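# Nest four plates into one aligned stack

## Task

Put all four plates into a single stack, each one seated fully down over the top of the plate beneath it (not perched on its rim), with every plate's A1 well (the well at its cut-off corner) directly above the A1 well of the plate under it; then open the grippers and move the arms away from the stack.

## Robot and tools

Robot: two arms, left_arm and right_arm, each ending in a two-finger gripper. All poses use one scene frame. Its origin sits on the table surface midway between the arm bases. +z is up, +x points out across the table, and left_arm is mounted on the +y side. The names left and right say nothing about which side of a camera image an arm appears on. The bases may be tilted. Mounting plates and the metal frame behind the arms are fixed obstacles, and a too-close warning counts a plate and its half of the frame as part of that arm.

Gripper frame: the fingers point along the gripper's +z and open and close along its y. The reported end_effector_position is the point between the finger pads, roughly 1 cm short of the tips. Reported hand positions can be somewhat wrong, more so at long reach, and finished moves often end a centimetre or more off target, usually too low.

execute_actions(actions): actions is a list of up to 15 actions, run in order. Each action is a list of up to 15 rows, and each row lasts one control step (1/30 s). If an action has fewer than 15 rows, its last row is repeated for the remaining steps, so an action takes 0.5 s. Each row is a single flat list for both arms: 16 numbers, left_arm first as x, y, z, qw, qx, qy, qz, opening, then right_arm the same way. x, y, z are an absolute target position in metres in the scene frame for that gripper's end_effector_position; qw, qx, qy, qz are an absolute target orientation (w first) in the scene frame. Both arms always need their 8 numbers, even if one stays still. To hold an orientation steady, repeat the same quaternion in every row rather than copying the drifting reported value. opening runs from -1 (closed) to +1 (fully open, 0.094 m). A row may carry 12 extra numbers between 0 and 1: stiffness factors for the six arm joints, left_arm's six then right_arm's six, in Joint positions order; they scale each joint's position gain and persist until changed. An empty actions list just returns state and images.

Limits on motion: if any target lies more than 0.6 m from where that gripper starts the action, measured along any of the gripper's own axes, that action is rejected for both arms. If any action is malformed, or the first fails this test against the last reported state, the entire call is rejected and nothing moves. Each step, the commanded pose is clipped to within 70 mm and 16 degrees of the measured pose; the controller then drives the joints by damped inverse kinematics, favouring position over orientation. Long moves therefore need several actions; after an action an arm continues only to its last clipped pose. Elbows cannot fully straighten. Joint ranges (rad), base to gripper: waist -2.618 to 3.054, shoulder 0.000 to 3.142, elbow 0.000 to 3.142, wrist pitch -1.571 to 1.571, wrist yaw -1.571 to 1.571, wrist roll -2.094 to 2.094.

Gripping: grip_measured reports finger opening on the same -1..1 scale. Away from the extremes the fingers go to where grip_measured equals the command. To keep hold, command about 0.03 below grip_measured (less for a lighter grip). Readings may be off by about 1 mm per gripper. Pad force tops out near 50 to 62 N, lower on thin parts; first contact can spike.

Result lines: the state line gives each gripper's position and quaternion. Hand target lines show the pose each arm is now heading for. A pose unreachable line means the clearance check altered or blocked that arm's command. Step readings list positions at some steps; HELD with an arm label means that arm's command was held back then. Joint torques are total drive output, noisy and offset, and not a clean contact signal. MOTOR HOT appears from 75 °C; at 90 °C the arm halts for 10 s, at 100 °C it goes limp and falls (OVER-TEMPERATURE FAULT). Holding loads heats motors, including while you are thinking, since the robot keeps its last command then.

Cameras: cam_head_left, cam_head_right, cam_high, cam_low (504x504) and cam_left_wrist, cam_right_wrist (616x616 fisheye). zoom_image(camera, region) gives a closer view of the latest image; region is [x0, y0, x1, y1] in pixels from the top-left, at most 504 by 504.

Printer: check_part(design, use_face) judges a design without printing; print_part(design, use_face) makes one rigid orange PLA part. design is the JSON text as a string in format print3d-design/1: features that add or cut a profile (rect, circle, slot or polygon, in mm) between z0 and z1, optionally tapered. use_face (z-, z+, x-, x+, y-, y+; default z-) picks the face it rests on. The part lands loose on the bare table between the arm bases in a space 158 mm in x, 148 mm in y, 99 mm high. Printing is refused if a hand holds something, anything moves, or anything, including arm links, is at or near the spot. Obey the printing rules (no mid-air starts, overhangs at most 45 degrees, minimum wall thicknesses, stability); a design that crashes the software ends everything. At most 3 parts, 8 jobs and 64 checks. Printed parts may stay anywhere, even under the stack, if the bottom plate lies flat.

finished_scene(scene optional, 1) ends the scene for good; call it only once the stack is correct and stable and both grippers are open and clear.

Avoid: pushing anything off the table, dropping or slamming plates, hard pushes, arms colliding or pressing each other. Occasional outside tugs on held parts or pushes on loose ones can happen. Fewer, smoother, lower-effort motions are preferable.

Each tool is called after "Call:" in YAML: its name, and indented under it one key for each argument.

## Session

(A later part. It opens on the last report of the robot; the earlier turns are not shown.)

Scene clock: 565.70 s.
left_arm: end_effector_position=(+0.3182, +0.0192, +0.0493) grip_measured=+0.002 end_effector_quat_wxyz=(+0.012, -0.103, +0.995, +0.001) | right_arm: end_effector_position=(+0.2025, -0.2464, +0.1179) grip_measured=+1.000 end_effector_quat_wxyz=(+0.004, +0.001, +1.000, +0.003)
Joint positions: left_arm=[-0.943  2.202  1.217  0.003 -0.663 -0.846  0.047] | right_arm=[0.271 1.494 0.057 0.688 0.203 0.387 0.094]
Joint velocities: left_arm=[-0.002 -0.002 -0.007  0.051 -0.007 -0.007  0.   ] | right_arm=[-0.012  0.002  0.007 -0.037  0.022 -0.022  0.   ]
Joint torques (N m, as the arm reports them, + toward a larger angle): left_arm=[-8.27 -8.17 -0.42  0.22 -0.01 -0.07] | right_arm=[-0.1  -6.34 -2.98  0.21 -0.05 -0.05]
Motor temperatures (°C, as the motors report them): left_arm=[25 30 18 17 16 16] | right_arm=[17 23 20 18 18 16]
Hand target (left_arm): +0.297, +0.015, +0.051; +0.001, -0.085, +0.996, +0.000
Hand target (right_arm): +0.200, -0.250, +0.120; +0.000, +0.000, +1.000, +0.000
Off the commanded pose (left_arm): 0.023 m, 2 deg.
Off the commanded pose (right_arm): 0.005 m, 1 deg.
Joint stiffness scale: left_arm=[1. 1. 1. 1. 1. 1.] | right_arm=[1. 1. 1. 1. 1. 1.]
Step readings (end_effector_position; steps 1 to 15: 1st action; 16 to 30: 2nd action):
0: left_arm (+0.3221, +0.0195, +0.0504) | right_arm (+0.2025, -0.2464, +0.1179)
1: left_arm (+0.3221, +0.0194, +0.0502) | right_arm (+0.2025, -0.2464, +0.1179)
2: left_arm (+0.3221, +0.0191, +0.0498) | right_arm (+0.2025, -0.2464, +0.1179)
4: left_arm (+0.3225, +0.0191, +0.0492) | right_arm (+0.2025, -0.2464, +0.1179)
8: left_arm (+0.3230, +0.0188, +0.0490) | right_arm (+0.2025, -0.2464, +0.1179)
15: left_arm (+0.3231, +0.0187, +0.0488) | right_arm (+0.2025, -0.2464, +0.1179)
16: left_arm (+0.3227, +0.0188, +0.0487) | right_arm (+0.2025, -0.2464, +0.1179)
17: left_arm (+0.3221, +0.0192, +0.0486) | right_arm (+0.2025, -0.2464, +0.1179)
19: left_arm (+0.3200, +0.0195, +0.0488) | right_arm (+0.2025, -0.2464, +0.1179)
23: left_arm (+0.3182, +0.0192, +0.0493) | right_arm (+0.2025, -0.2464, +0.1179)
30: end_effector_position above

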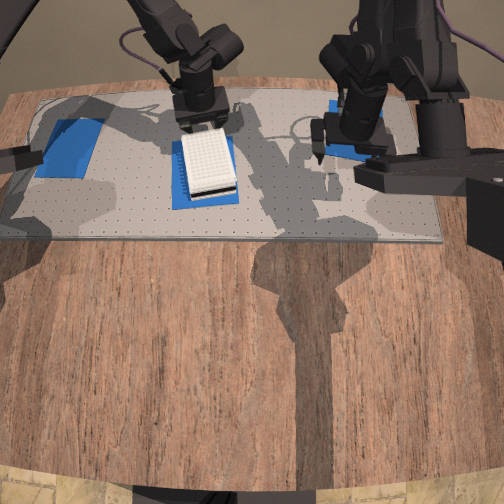

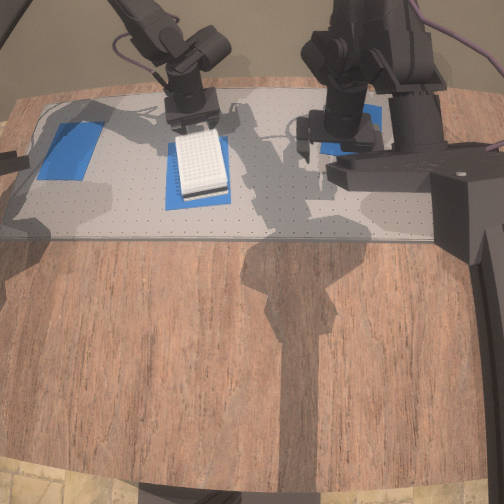

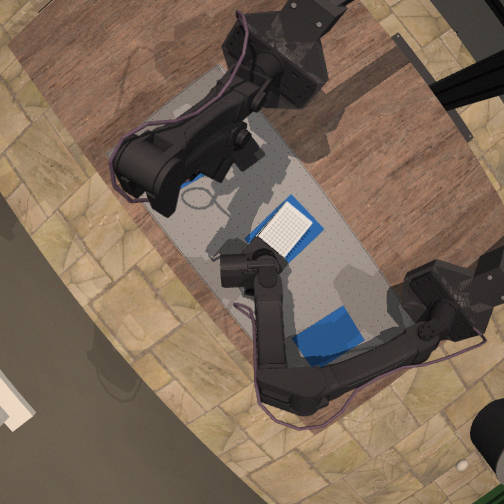

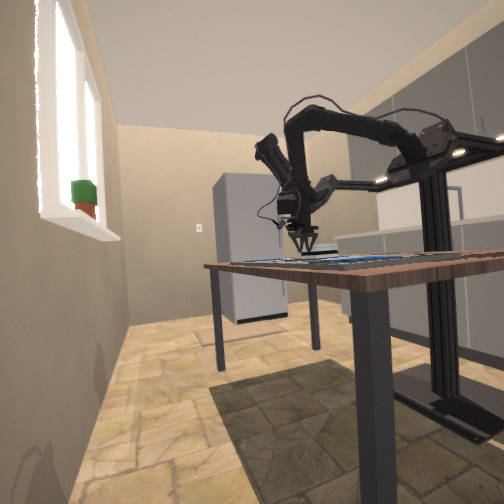

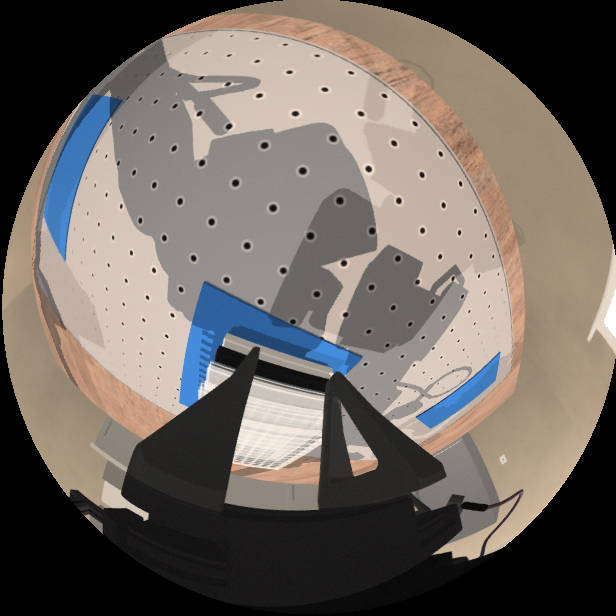

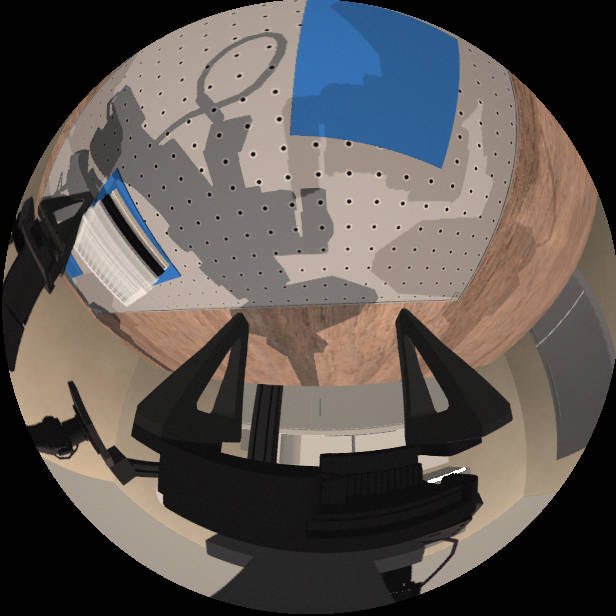

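Call:
execute_actions:
  actions:
    - [[0.335,0.012,0.055,0,-0.085,0.996,0,0,0.2,-0.25,0.12,0,0,1,0,1]]
    - [[0.34,0.012,0.085,0,-0.085,0.996,0,1,0.2,-0.25,0.12,0,0,1,0,1]]
    - [[0.33,0.05,0.14,0,-0.085,0.996,0,1,0.2,-0.2,0.08,0,0,1,0,1]]
    - [[0.3,0.12,0.15,0,-0.085,0.996,0,1,0.2,-0.14,0.04,0,0,1,0,1]]
    - [[0.3,0.12,0.15,0,-0.085,0.996,0,1,0.2,-0.13,0.035,0,0,1,0,1]]

Call:
zoom_image:
  camera: "cam_right_wrist"
  region: [20,130,240,350]

Call:
zoom_image:
  camera: "cam_head_left"
  region: [160,110,260,210]

Scene clock: 573.93 s.
left_arm: end_effector_position=(+0.2997, +0.1208, +0.1468) grip_measured=+1.000 end_effector_quat_wxyz=(-0.005, -0.086, +0.996, +0.006) | right_arm: end_effector_position=(+0.2025, -0.1352, +0.0368) grip_measured=+1.000 end_effector_quat_wxyz=(+0.001, +0.004, +1.000, +0.002)
Joint positions: left_arm=[-0.948  1.647  0.743 -0.12  -0.651 -0.841  0.094] | right_arm=[0.601 2.038 0.524 0.681 0.436 0.643 0.094]
Joint velocities: left_arm=[ 0.012  0.002 -0.002 -0.051 -0.022  0.051  0.   ] | right_arm=[-0.007  0.012 -0.002 -0.066 -0.051 -0.037  0.   ]
Joint torques (N m, as the arm reports them, + toward a larger angle): left_arm=[-4.21 -8.27  0.89  0.26 -0.01  0.05] | right_arm=[ 4.13 -5.58  0.13  0.17  0.11  0.1 ]
Motor temperatures (°C, as the motors report them): left_arm=[25 30 18 17 16 16] | right_arm=[17 23 20 18 18 16]
Hand target (left_arm): +0.300, +0.120, +0.150; -0.000, -0.085, +0.996, +0.000
Hand target (right_arm): +0.200, -0.130, +0.035; -0.000, +0.000, +1.000, +0.000
Off the commanded pose (left_arm): 0.003 m, 1 deg.
Off the commanded pose (right_arm): 0.006 m, 1 deg.
Joint stiffness scale: left_arm=[1. 1. 1. 1. 1. 1.] | right_arm=[1. 1. 1. 1. 1. 1.]
Step readings (end_effector_position; steps 1 to 15: 1st action; 16 to 30: 2nd action; 31 to 45: 3rd action; 46 to 60: 4th action; 61 to 75: 5th action):
0: left_arm (+0.3182, +0.0192, +0.0493) | right_arm (+0.2025, -0.2464, +0.1179)
1: left_arm (+0.3190, +0.0192, +0.0494) | right_arm (+0.2025, -0.2464, +0.1179)
2: left_arm (+0.3204, +0.0184, +0.0496) | right_arm (+0.2025, -0.2464, +0.1179)
4: left_arm (+0.3262, +0.0165, +0.0498) | right_arm (+0.2025, -0.2464, +0.1179)
8: left_arm (+0.3309, +0.0158, +0.0496) | right_arm (+0.2025, -0.2464, +0.1179)
15: left_arm (+0.3265, +0.0182, +0.0496) | right_arm (+0.2025, -0.2464, +0.1179)
16: left_arm (+0.3268, +0.0188, +0.0511) | right_arm (+0.2025, -0.2464, +0.1179)
17: left_arm (+0.3266, +0.0203, +0.0540) | right_arm (+0.2025, -0.2464, +0.1179)
19: left_arm (+0.3314, +0.0202, +0.0617) | right_arm (+0.2025, -0.2464, +0.1179)
23: left_arm (+0.3420, +0.0174, +0.0735) | right_arm (+0.2025, -0.2464, +0.1179)
30: left_arm (+0.3401, +0.0192, +0.0745) | right_arm (+0.2025, -0.2464, +0.1179)
31: left_arm (+0.3390, +0.0216, +0.0777) | right_arm (+0.2018, -0.2430, +0.1158)
32: left_arm (+0.3335, +0.0309, +0.0857) | right_arm (+0.1973, -0.2303, +0.1104)
34: left_arm (+0.3273, +0.0477, +0.1058) | right_arm (+0.1920, -0.2067, +0.0978)
38: left_arm (+0.3398, +0.0489, +0.1315) | right_arm (+0.1909, -0.2007, +0.0837)
45: left_arm (+0.3418, +0.0487, +0.1353) | right_arm (+0.1934, -0.2051, +0.0823)
46: left_arm (+0.3393, +0.0517, +0.1355) | right_arm (+0.1941, -0.2016, +0.0799)
47: left_arm (+0.3315, +0.0628, +0.1381) | right_arm (+0.1924, -0.1891, +0.0735)
49: left_arm (+0.3099, +0.0968, +0.1423) | right_arm (+0.1942, -0.1543, +0.0595)
53: left_arm (+0.2886, +0.1294, +0.1448) | right_arm (+0.2034, -0.1319, +0.0444)
60: left_arm (+0.2969, +0.1234, +0.1469) | right_arm (+0.2015, -0.1378, +0.0431)
61: left_arm (+0.2973, +0.1230, +0.1468) | right_arm (+0.2016, -0.1379, +0.0423)
62: left_arm (+0.2977, +0.1226, +0.1468) | right_arm (+0.2019, -0.1371, +0.0406)
64: left_arm (+0.2985, +0.1219, +0.1468) | right_arm (+0.2025, -0.1348, +0.0377)
68: left_arm (+0.2993, +0.1213, +0.1468) | right_arm (+0.2033, -0.1340, +0.0368)
75: end_effector_position above

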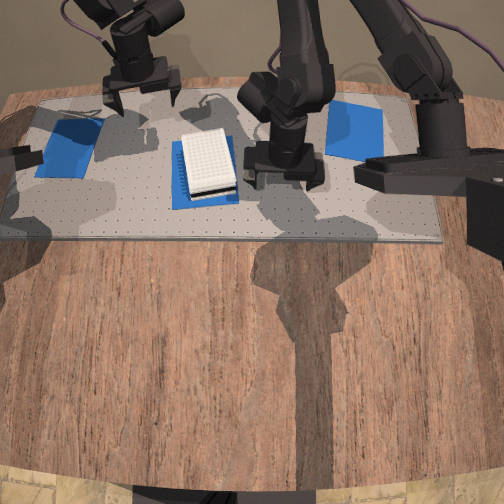

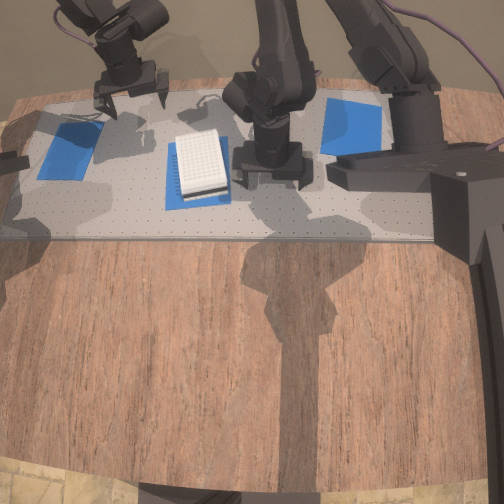

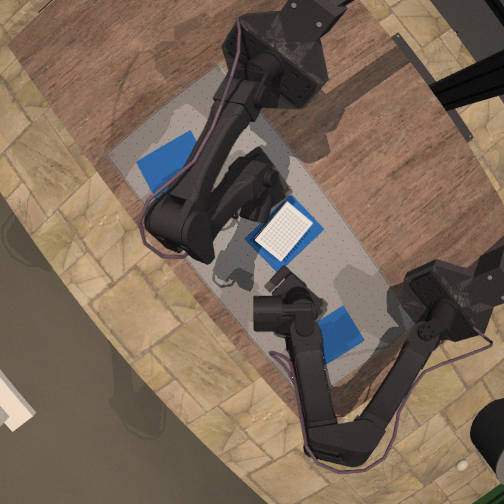

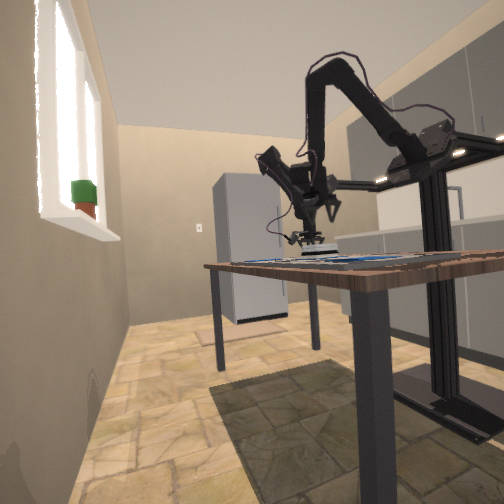

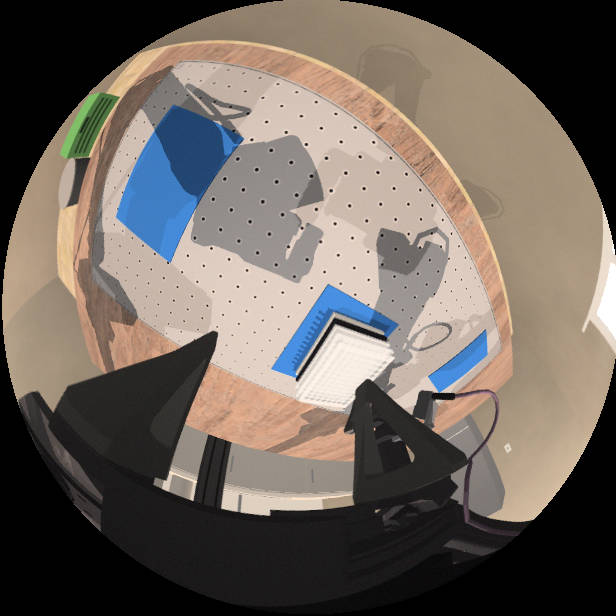

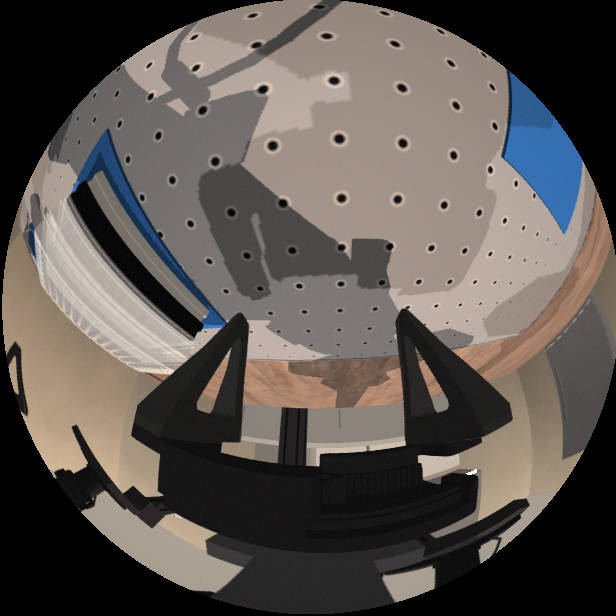

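Region (20, 130, 240, 350) of cam_right_wrist's 616x616 image, scaled by 2.291, with more detail than that image has.

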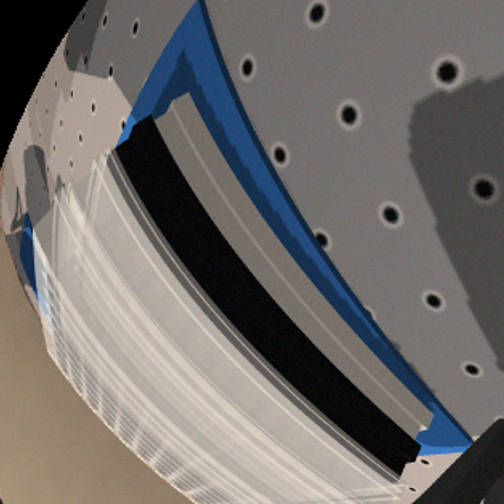

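Region (160, 110, 260, 210) of cam_head_left's 504x504 image, scaled by 5.040, with more detail than that image has.

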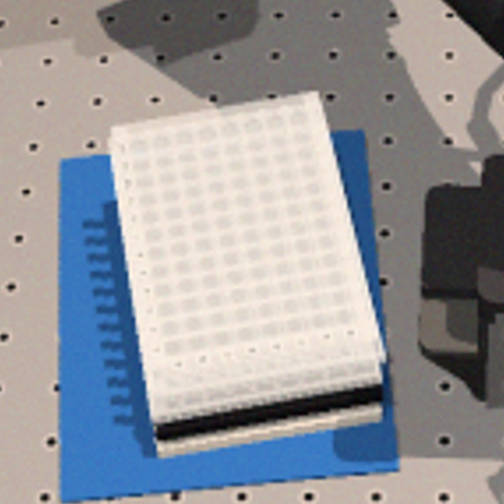

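Call:
execute_actions:
  actions:
    - [[0.28,0.08,0.14,0,-0.1,0.995,0,1,0.2,-0.2,0.09,0,0,1,0,1]]
    - [[0.24,0.02,0.12,0,-0.1,0.995,0,1,0.2,-0.25,0.12,0,0,1,0,1]]
    - [[0.235,-0.002,0.1,0,-0.1,0.995,0,1,0.2,-0.25,0.12,0,0,1,0,1]]
    - [[0.235,-0.004,0.088,0,-0.1,0.995,0,1,0.2,-0.25,0.12,0,0,1,0,1]]
    - [[0.235,-0.004,0.08,0,-0.1,0.995,0,1,0.2,-0.25,0.12,0,0,1,0,1]]

Call:
zoom_image:
  camera: "cam_left_wrist"
  region: [150,220,470,480]

Scene clock: 582.90 s.
left_arm: end_effector_position=(+0.2280, +0.0076, +0.0787) grip_measured=+1.000 end_effector_quat_wxyz=(-0.008, -0.095, +0.995, +0.012) | right_arm: end_effector_position=(+0.2024, -0.2466, +0.1179) grip_measured=+1.000 end_effector_quat_wxyz=(+0.003, +0.001, +1.000, +0.003)
Joint positions: left_arm=[-1.128  2.247  1.092 -0.021 -0.736 -1.079  0.094] | right_arm=[0.271 1.494 0.057 0.688 0.203 0.388 0.094]
Joint velocities: left_arm=[ 0.017 -0.002  0.007  0.037  0.066  0.022  0.   ] | right_arm=[-0.027 -0.002 -0.002 -0.125 -0.081  0.081  0.   ]
Joint torques (N m, as the arm reports them, + toward a larger angle): left_arm=[-6.98 -7.81  3.34  0.19 -0.01  0.04] | right_arm=[-0.05 -6.31 -2.98  0.21 -0.05 -0.04]
Motor temperatures (°C, as the motors report them): left_arm=[24 30 18 17 16 16] | right_arm=[18 23 19 18 18 16]
Hand target (left_arm): +0.235, -0.004, +0.080; -0.000, -0.100, +0.995, +0.000
Hand target (right_arm): +0.200, -0.250, +0.120; +0.000, +0.000, +1.000, +0.000
Off the commanded pose (left_arm): 0.014 m, 2 deg.
Off the commanded pose (right_arm): 0.005 m, 0 deg.
Joint stiffness scale: left_arm=[1. 1. 1. 1. 1. 1.] | right_arm=[1. 1. 1. 1. 1. 1.]
Step readings (end_effector_position; steps 1 to 15: 1st action; 16 to 30: 2nd action; 31 to 45: 3rd action; 46 to 60: 4th action; 61 to 75: 5th action):
0: left_arm (+0.2997, +0.1208, +0.1468) | right_arm (+0.2023, -0.1355, +0.0368)
1: left_arm (+0.2984, +0.1190, +0.1462) | right_arm (+0.2018, -0.1384, +0.0401)
2: left_arm (+0.2957, +0.1128, +0.1448) | right_arm (+0.2018, -0.1481, +0.0488)
4: left_arm (+0.2818, +0.0976, +0.1411) | right_arm (+0.1991, -0.1790, +0.0665)
8: left_arm (+0.2643, +0.0919, +0.1354) | right_arm (+0.1958, -0.2057, +0.0844)
15: left_arm (+0.2683, +0.0906, +0.1356) | right_arm (+0.2013, -0.1982, +0.0870)
16: left_arm (+0.2676, +0.0875, +0.1345) | right_arm (+0.2010, -0.2011, +0.0890)
17: left_arm (+0.2652, +0.0771, +0.1317) | right_arm (+0.2038, -0.2121, +0.0942)
19: left_arm (+0.2496, +0.0491, +0.1251) | right_arm (+0.2044, -0.2398, +0.1049)
23: left_arm (+0.2241, +0.0301, +0.1155) | right_arm (+0.2053, -0.2530, +0.1158)
30: left_arm (+0.2290, +0.0287, +0.1148) | right_arm (+0.2080, -0.2467, +0.1180)
31: left_arm (+0.2296, +0.0269, +0.1135) | right_arm (+0.2069, -0.2466, +0.1180)
32: left_arm (+0.2307, +0.0209, +0.1102) | right_arm (+0.2061, -0.2466, +0.1179)
34: left_arm (+0.2314, +0.0093, +0.1029) | right_arm (+0.2048, -0.2465, +0.1179)
38: left_arm (+0.2278, +0.0062, +0.0978) | right_arm (+0.2034, -0.2466, +0.1179)
45: left_arm (+0.2274, +0.0063, +0.0975) | right_arm (+0.2027, -0.2465, +0.1179)
46: left_arm (+0.2275, +0.0061, +0.0968) | right_arm (+0.2026, -0.2465, +0.1179)
47: left_arm (+0.2280, +0.0052, +0.0950) | right_arm (+0.2026, -0.2465, +0.1179)
49: left_arm (+0.2288, +0.0050, +0.0905) | right_arm (+0.2025, -0.2466, +0.1179)
53: left_arm (+0.2281, +0.0082, +0.0861) | right_arm (+0.2025, -0.2466, +0.1179)
60: left_arm (+0.2284, +0.0079, +0.0861) | right_arm (+0.2024, -0.2466, +0.1179)
61: left_arm (+0.2283, +0.0077, +0.0856) | right_arm (+0.2024, -0.2466, +0.1179)
62: left_arm (+0.2285, +0.0072, +0.0845) | right_arm (+0.2024, -0.2466, +0.1179)
64: left_arm (+0.2282, +0.0071, +0.0816) | right_arm (+0.2024, -0.2466, +0.1179)
68: left_arm (+0.2275, +0.0084, +0.0787) | right_arm (+0.2024, -0.2466, +0.1179)
75: end_effector_position above

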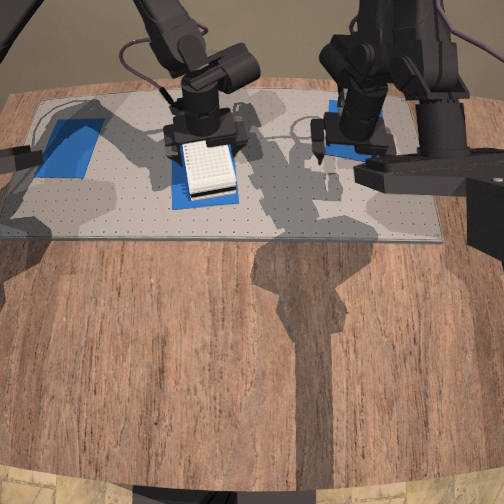

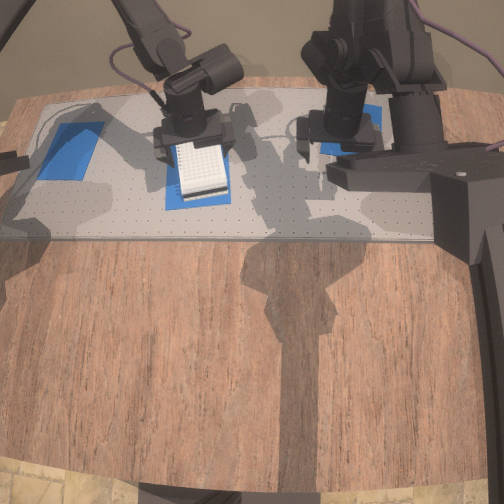

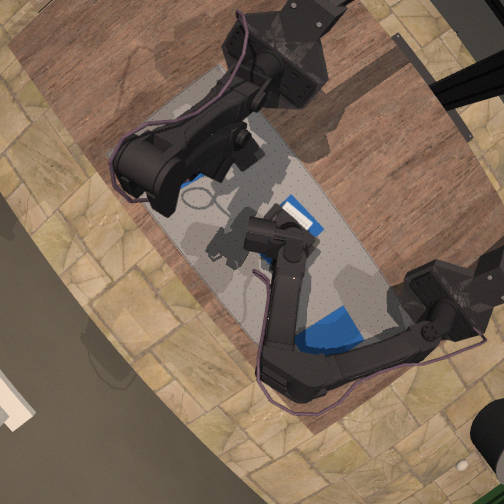

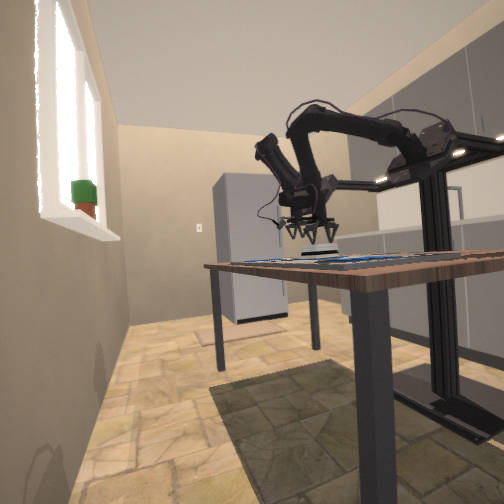

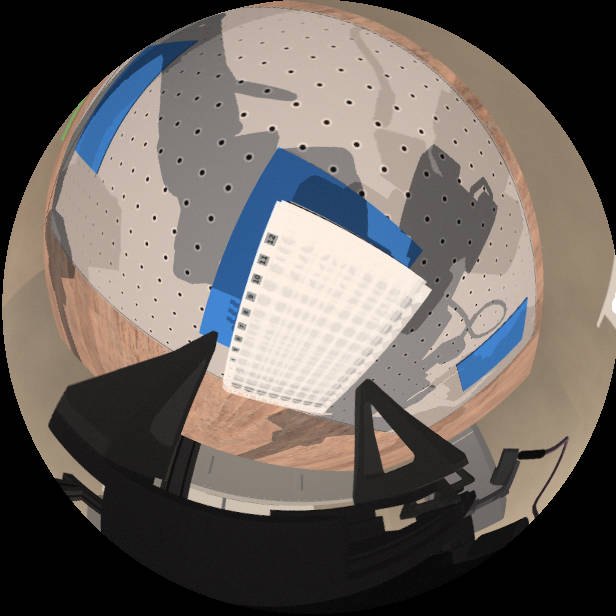

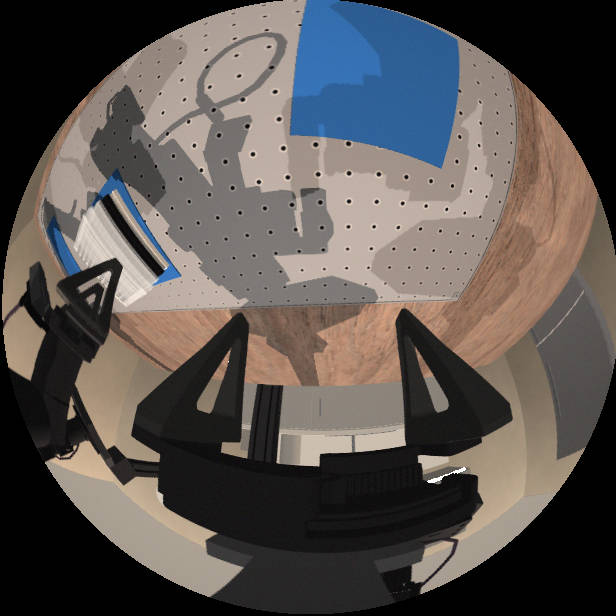

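Region (150, 220, 470, 480) of cam_left_wrist's 616x616 image, scaled by 1.575, with more detail than that image has; it fills the top 410 rows of this view, and the rest is white.

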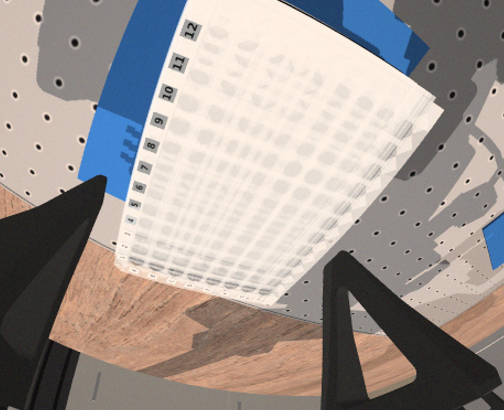

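Centred.

Call:
execute_actions:
  actions:
    - [[0.235,-0.005,0.072,0,-0.1,0.995,0,1,0.2,-0.25,0.12,0,0,1,0,1]]
    - [[0.235,-0.005,0.065,0,-0.1,0.995,0,1,0.2,-0.25,0.12,0,0,1,0,1]]
    - [[0.235,-0.005,0.058,0,-0.1,0.995,0,1,0.2,-0.25,0.12,0,0,1,0,1]]

Call:
zoom_image:
  camera: "cam_left_wrist"
  region: [150,220,470,480]

Scene clock: 589.10 s.
left_arm: end_effector_position=(+0.2284, +0.0062, +0.0571) grip_measured=+1.000 end_effector_quat_wxyz=(-0.008, -0.095, +0.995, +0.011) | right_arm: end_effector_position=(+0.2024, -0.2466, +0.1179) grip_measured=+1.000 end_effector_quat_wxyz=(+0.003, +0.001, +1.000, +0.003)
Joint positions: left_arm=[-1.091  2.308  1.122  0.042 -0.72  -1.033  0.094] | right_arm=[0.271 1.494 0.057 0.688 0.203 0.387 0.094]
Joint velocities: left_arm=[-0.012  0.002  0.002  0.037 -0.007 -0.022  0.   ] | right_arm=[-0.002 -0.002  0.002 -0.095  0.007  0.037  0.   ]
Joint torques (N m, as the arm reports them, + toward a larger angle): left_arm=[-7.07 -7.91  3.1   0.2  -0.01  0.06] | right_arm=[-0.14 -6.35 -2.97  0.2  -0.05 -0.05]
Motor temperatures (°C, as the motors report them): left_arm=[24 29 18 17 16 16] | right_arm=[18 23 19 18 18 16]
Hand target (left_arm): +0.235, -0.005, +0.058; -0.000, -0.100, +0.995, -0.000
Hand target (right_arm): +0.200, -0.250, +0.120; +0.000, +0.000, +1.000, +0.000
Off the commanded pose (left_arm): 0.013 m, 2 deg.
Off the commanded pose (right_arm): 0.005 m, 0 deg.
Joint stiffness scale: left_arm=[1. 1. 1. 1. 1. 1.] | right_arm=[1. 1. 1. 1. 1. 1.]
Step readings (end_effector_position; steps 1 to 15: 1st action; 16 to 30: 2nd action; 31 to 45: 3rd action):
0: left_arm (+0.2281, +0.0074, +0.0787) | right_arm (+0.2024, -0.2466, +0.1179)
1: left_arm (+0.2282, +0.0072, +0.0782) | right_arm (+0.2024, -0.2466, +0.1179)
2: left_arm (+0.2285, +0.0063, +0.0770) | right_arm (+0.2024, -0.2466, +0.1179)
4: left_arm (+0.2286, +0.0056, +0.0738) | right_arm (+0.2024, -0.2466, +0.1179)
8: left_arm (+0.2280, +0.0069, +0.0710) | right_arm (+0.2024, -0.2466, +0.1179)
15: left_arm (+0.2282, +0.0063, +0.0709) | right_arm (+0.2024, -0.2466, +0.1179)
16: left_arm (+0.2283, +0.0063, +0.0704) | right_arm (+0.2024, -0.2466, +0.1179)
17: left_arm (+0.2286, +0.0057, +0.0695) | right_arm (+0.2024, -0.2466, +0.1179)
19: left_arm (+0.2284, +0.0056, +0.0667) | right_arm (+0.2024, -0.2466, +0.1179)
23: left_arm (+0.2279, +0.0069, +0.0641) | right_arm (+0.2024, -0.2466, +0.1179)
30: left_arm (+0.2283, +0.0063, +0.0641) | right_arm (+0.2024, -0.2466, +0.1179)
31: left_arm (+0.2281, +0.0063, +0.0636) | right_arm (+0.2024, -0.2466, +0.1179)
32: left_arm (+0.2285, +0.0057, +0.0626) | right_arm (+0.2024, -0.2466, +0.1179)
34: left_arm (+0.2285, +0.0054, +0.0598) | right_arm (+0.2024, -0.2466, +0.1179)
38: left_arm (+0.2280, +0.0067, +0.0572) | right_arm (+0.2024, -0.2466, +0.1179)
45: end_effector_position above

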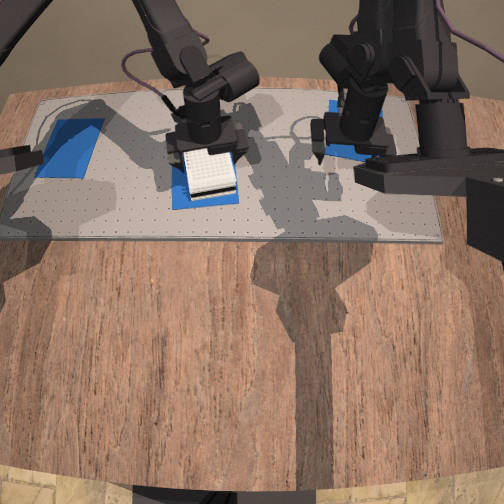

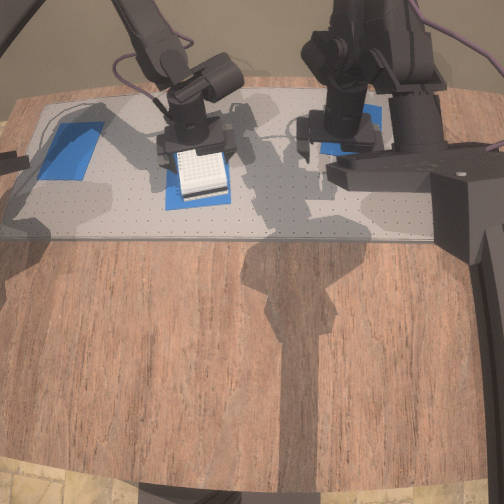

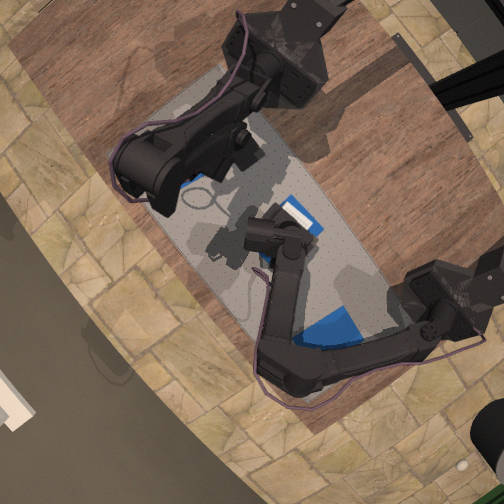

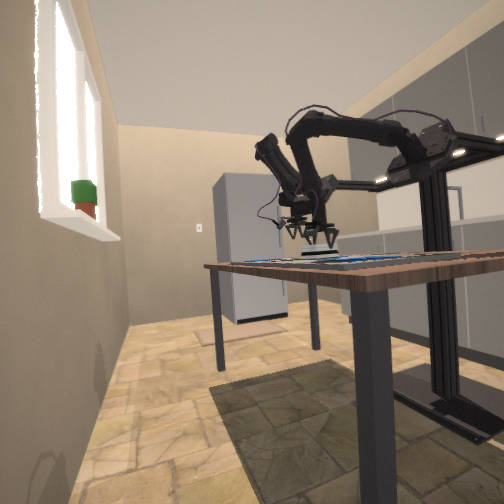

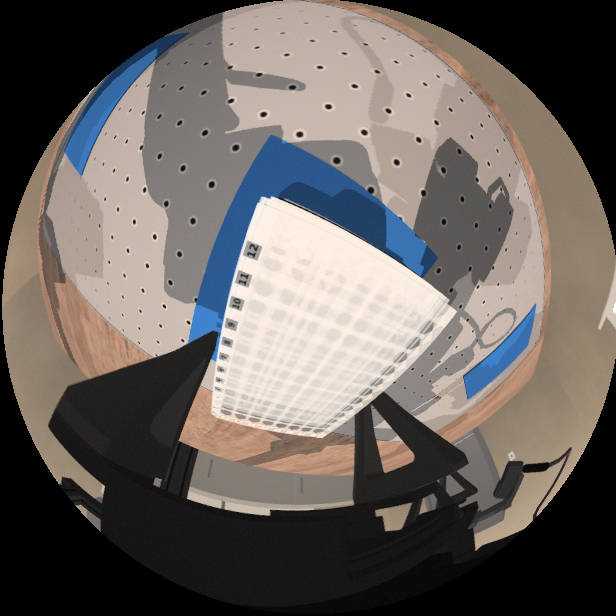

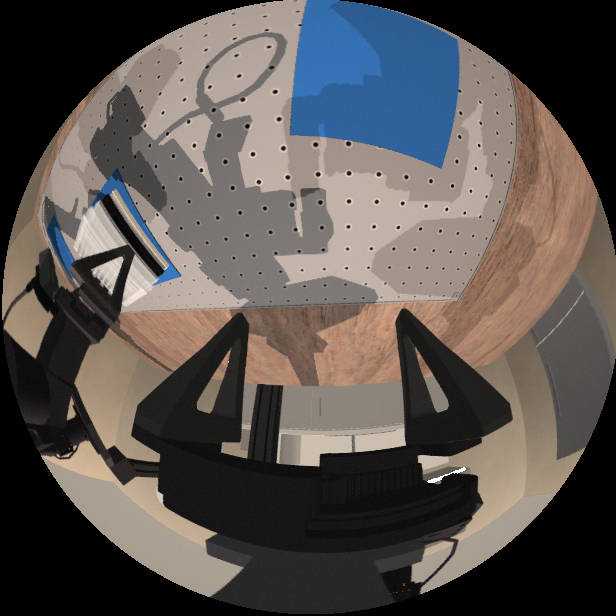

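Region (150, 220, 470, 480) of cam_left_wrist's 616x616 image, scaled by 1.575, with more detail than that image has; it fills the top 410 rows of this view, and the rest is white.

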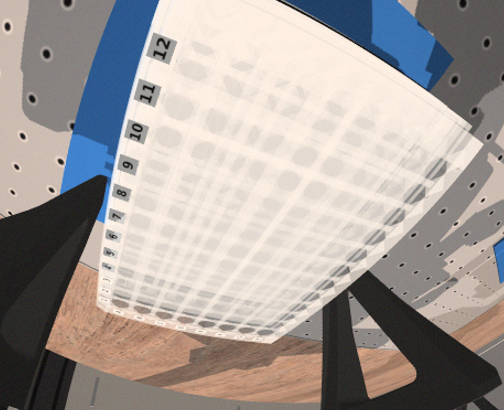

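Call:
execute_actions:
  actions:
    - [[0.235,-0.005,0.051,0,-0.1,0.995,0,1,0.2,-0.25,0.12,0,0,1,0,1]]
    - [[0.235,-0.005,0.044,0,-0.1,0.995,0,1,0.2,-0.25,0.12,0,0,1,0,1]]
    - [[0.235,-0.005,0.044,0,-0.1,0.995,0,0.86,0.2,-0.25,0.12,0,0,1,0,1]]
    - [[0.235,-0.005,0.044,0,-0.1,0.995,0,0.78,0.2,-0.25,0.12,0,0,1,0,1]]
    - [[0.235,-0.005,0.044,0,-0.1,0.995,0,1,0.2,-0.25,0.12,0,0,1,0,1]]

Call:
zoom_image:
  camera: "cam_head_left"
  region: [160,110,260,210]

Call:
zoom_image:
  camera: "cam_right_wrist"
  region: [30,150,190,310]

Scene clock: 598.40 s.
left_arm: end_effector_position=(+0.2285, +0.0057, +0.0434) grip_measured=+1.000 end_effector_quat_wxyz=(-0.008, -0.096, +0.995, +0.010) | right_arm: end_effector_position=(+0.2024, -0.2466, +0.1179) grip_measured=+1.000 end_effector_quat_wxyz=(+0.003, +0.001, +1.000, +0.003)
Joint positions: left_arm=[-1.067  2.347  1.143  0.081 -0.709 -1.003  0.094] | right_arm=[0.271 1.494 0.057 0.688 0.203 0.387 0.094]
Joint velocities: left_arm=[ 0.002 -0.012 -0.007  0.022 -0.066  0.022  0.   ] | right_arm=[-0.012 -0.002  0.002  0.007  0.022 -0.066  0.   ]
Joint torques (N m, as the arm reports them, + toward a larger angle): left_arm=[-7.1  -7.94  2.96  0.21 -0.01  0.05] | right_arm=[-0.12 -6.37 -2.99  0.21 -0.06 -0.05]
Motor temperatures (°C, as the motors report them): left_arm=[25 29 18 17 16 16] | right_arm=[18 24 20 18 18 16]
Hand target (left_arm): +0.235, -0.005, +0.044; +0.000, -0.100, +0.995, +0.000
Hand target (right_arm): +0.200, -0.250, +0.120; +0.000, +0.000, +1.000, +0.000
Off the commanded pose (left_arm): 0.012 m, 2 deg.
Off the commanded pose (right_arm): 0.005 m, 0 deg.
Joint stiffness scale: left_arm=[1. 1. 1. 1. 1. 1.] | right_arm=[1. 1. 1. 1. 1. 1.]
Step readings (end_effector_position; steps 1 to 15: 1st action; 16 to 30: 2nd action; 31 to 45: 3rd action; 46 to 60: 4th action; 61 to 75: 5th action):
0: left_arm (+0.2285, +0.0060, +0.0571) | right_arm (+0.2024, -0.2466, +0.1179)
1: left_arm (+0.2284, +0.0061, +0.0566) | right_arm (+0.2024, -0.2466, +0.1179)
2: left_arm (+0.2286, +0.0054, +0.0557) | right_arm (+0.2024, -0.2466, +0.1179)
4: left_arm (+0.2286, +0.0050, +0.0530) | right_arm (+0.2024, -0.2466, +0.1179)
8: left_arm (+0.2278, +0.0065, +0.0503) | right_arm (+0.2024, -0.2466, +0.1179)
15: left_arm (+0.2283, +0.0061, +0.0502) | right_arm (+0.2024, -0.2466, +0.1179)
16: left_arm (+0.2281, +0.0061, +0.0497) | right_arm (+0.2024, -0.2466, +0.1179)
17: left_arm (+0.2284, +0.0053, +0.0488) | right_arm (+0.2024, -0.2466, +0.1179)
19: left_arm (+0.2285, +0.0051, +0.0460) | right_arm (+0.2024, -0.2466, +0.1179)
23: left_arm (+0.2280, +0.0066, +0.0434) | right_arm (+0.2024, -0.2466, +0.1179)
30: left_arm (+0.2283, +0.0060, +0.0434) | right_arm (+0.2024, -0.2466, +0.1179)
31: left_arm (+0.2284, +0.0060, +0.0434) | right_arm (+0.2024, -0.2466, +0.1179)
32: left_arm (+0.2284, +0.0060, +0.0434) | right_arm (+0.2024, -0.2466, +0.1179)
34: left_arm (+0.2284, +0.0059, +0.0434) | right_arm (+0.2024, -0.2466, +0.1179)
38: left_arm (+0.2284, +0.0058, +0.0434) | right_arm (+0.2024, -0.2466, +0.1179)
45: left_arm (+0.2285, +0.0057, +0.0434) | right_arm (+0.2024, -0.2466, +0.1179)
46: left_arm (+0.2285, +0.0057, +0.0434) | right_arm (+0.2024, -0.2466, +0.1179)
47: left_arm (+0.2285, +0.0057, +0.0434) | right_arm (+0.2024, -0.2466, +0.1179)
49: left_arm (+0.2285, +0.0057, +0.0434) | right_arm (+0.2024, -0.2466, +0.1179)
53: left_arm (+0.2285, +0.0057, +0.0434) | right_arm (+0.2024, -0.2466, +0.1179)
60: left_arm (+0.2285, +0.0057, +0.0434) | right_arm (+0.2024, -0.2466, +0.1179)
61: left_arm (+0.2285, +0.0057, +0.0434) | right_arm (+0.2024, -0.2466, +0.1179)
62: left_arm (+0.2285, +0.0057, +0.0434) | right_arm (+0.2024, -0.2466, +0.1179)
64: left_arm (+0.2285, +0.0057, +0.0434) | right_arm (+0.2024, -0.2466, +0.1179)
68: left_arm (+0.2285, +0.0057, +0.0434) | right_arm (+0.2024, -0.2466, +0.1179)
75: end_effector_position above

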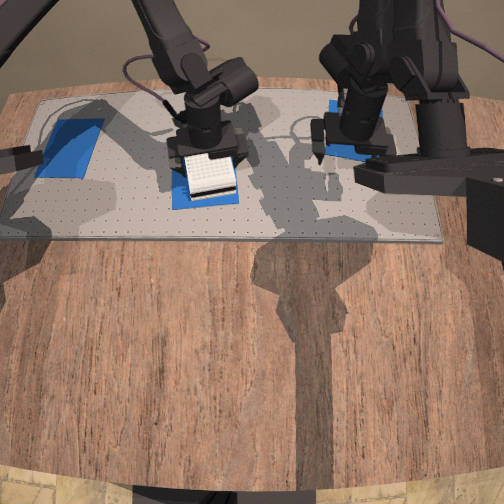

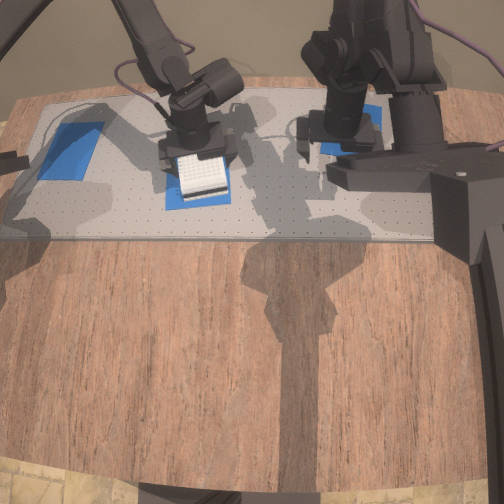

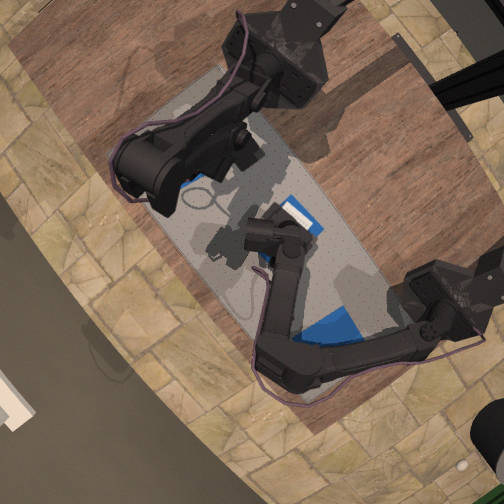

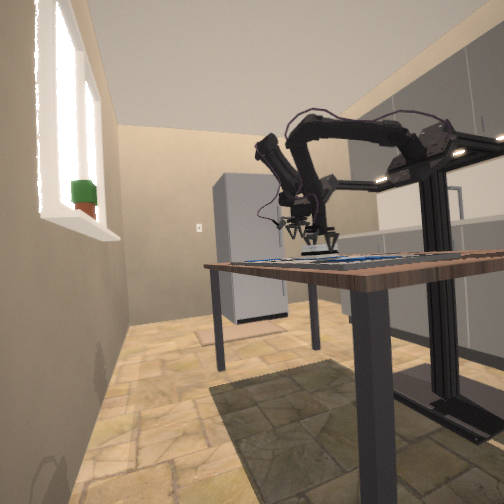

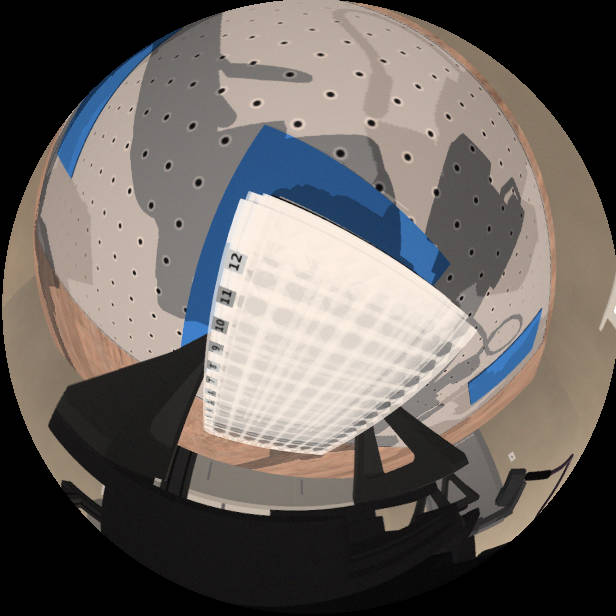

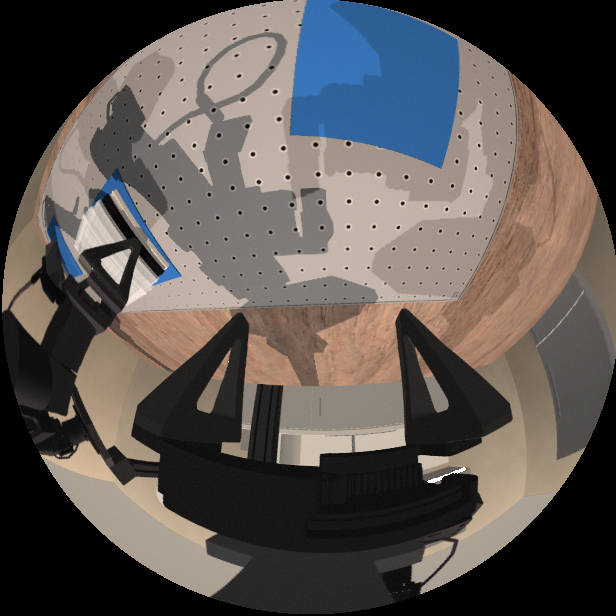

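Region (160, 110, 260, 210) of cam_head_left's 504x504 image, scaled by 5.040, with more detail than that image has.

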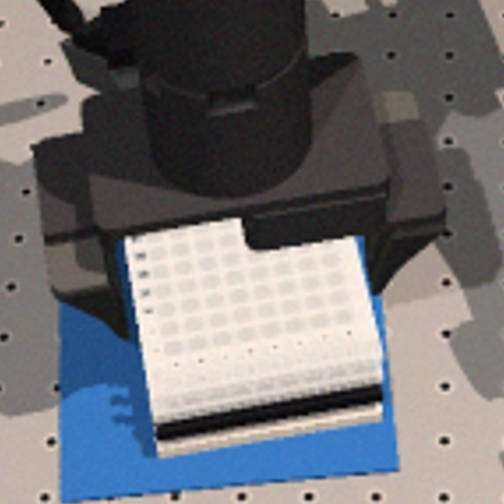

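Region (30, 150, 190, 310) of cam_right_wrist's 616x616 image, scaled by 3.150, with more detail than that image has.

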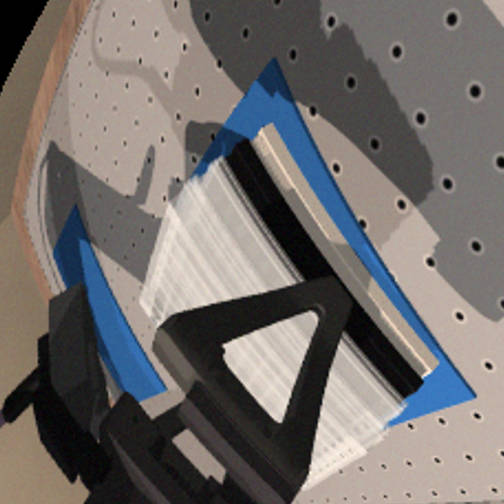

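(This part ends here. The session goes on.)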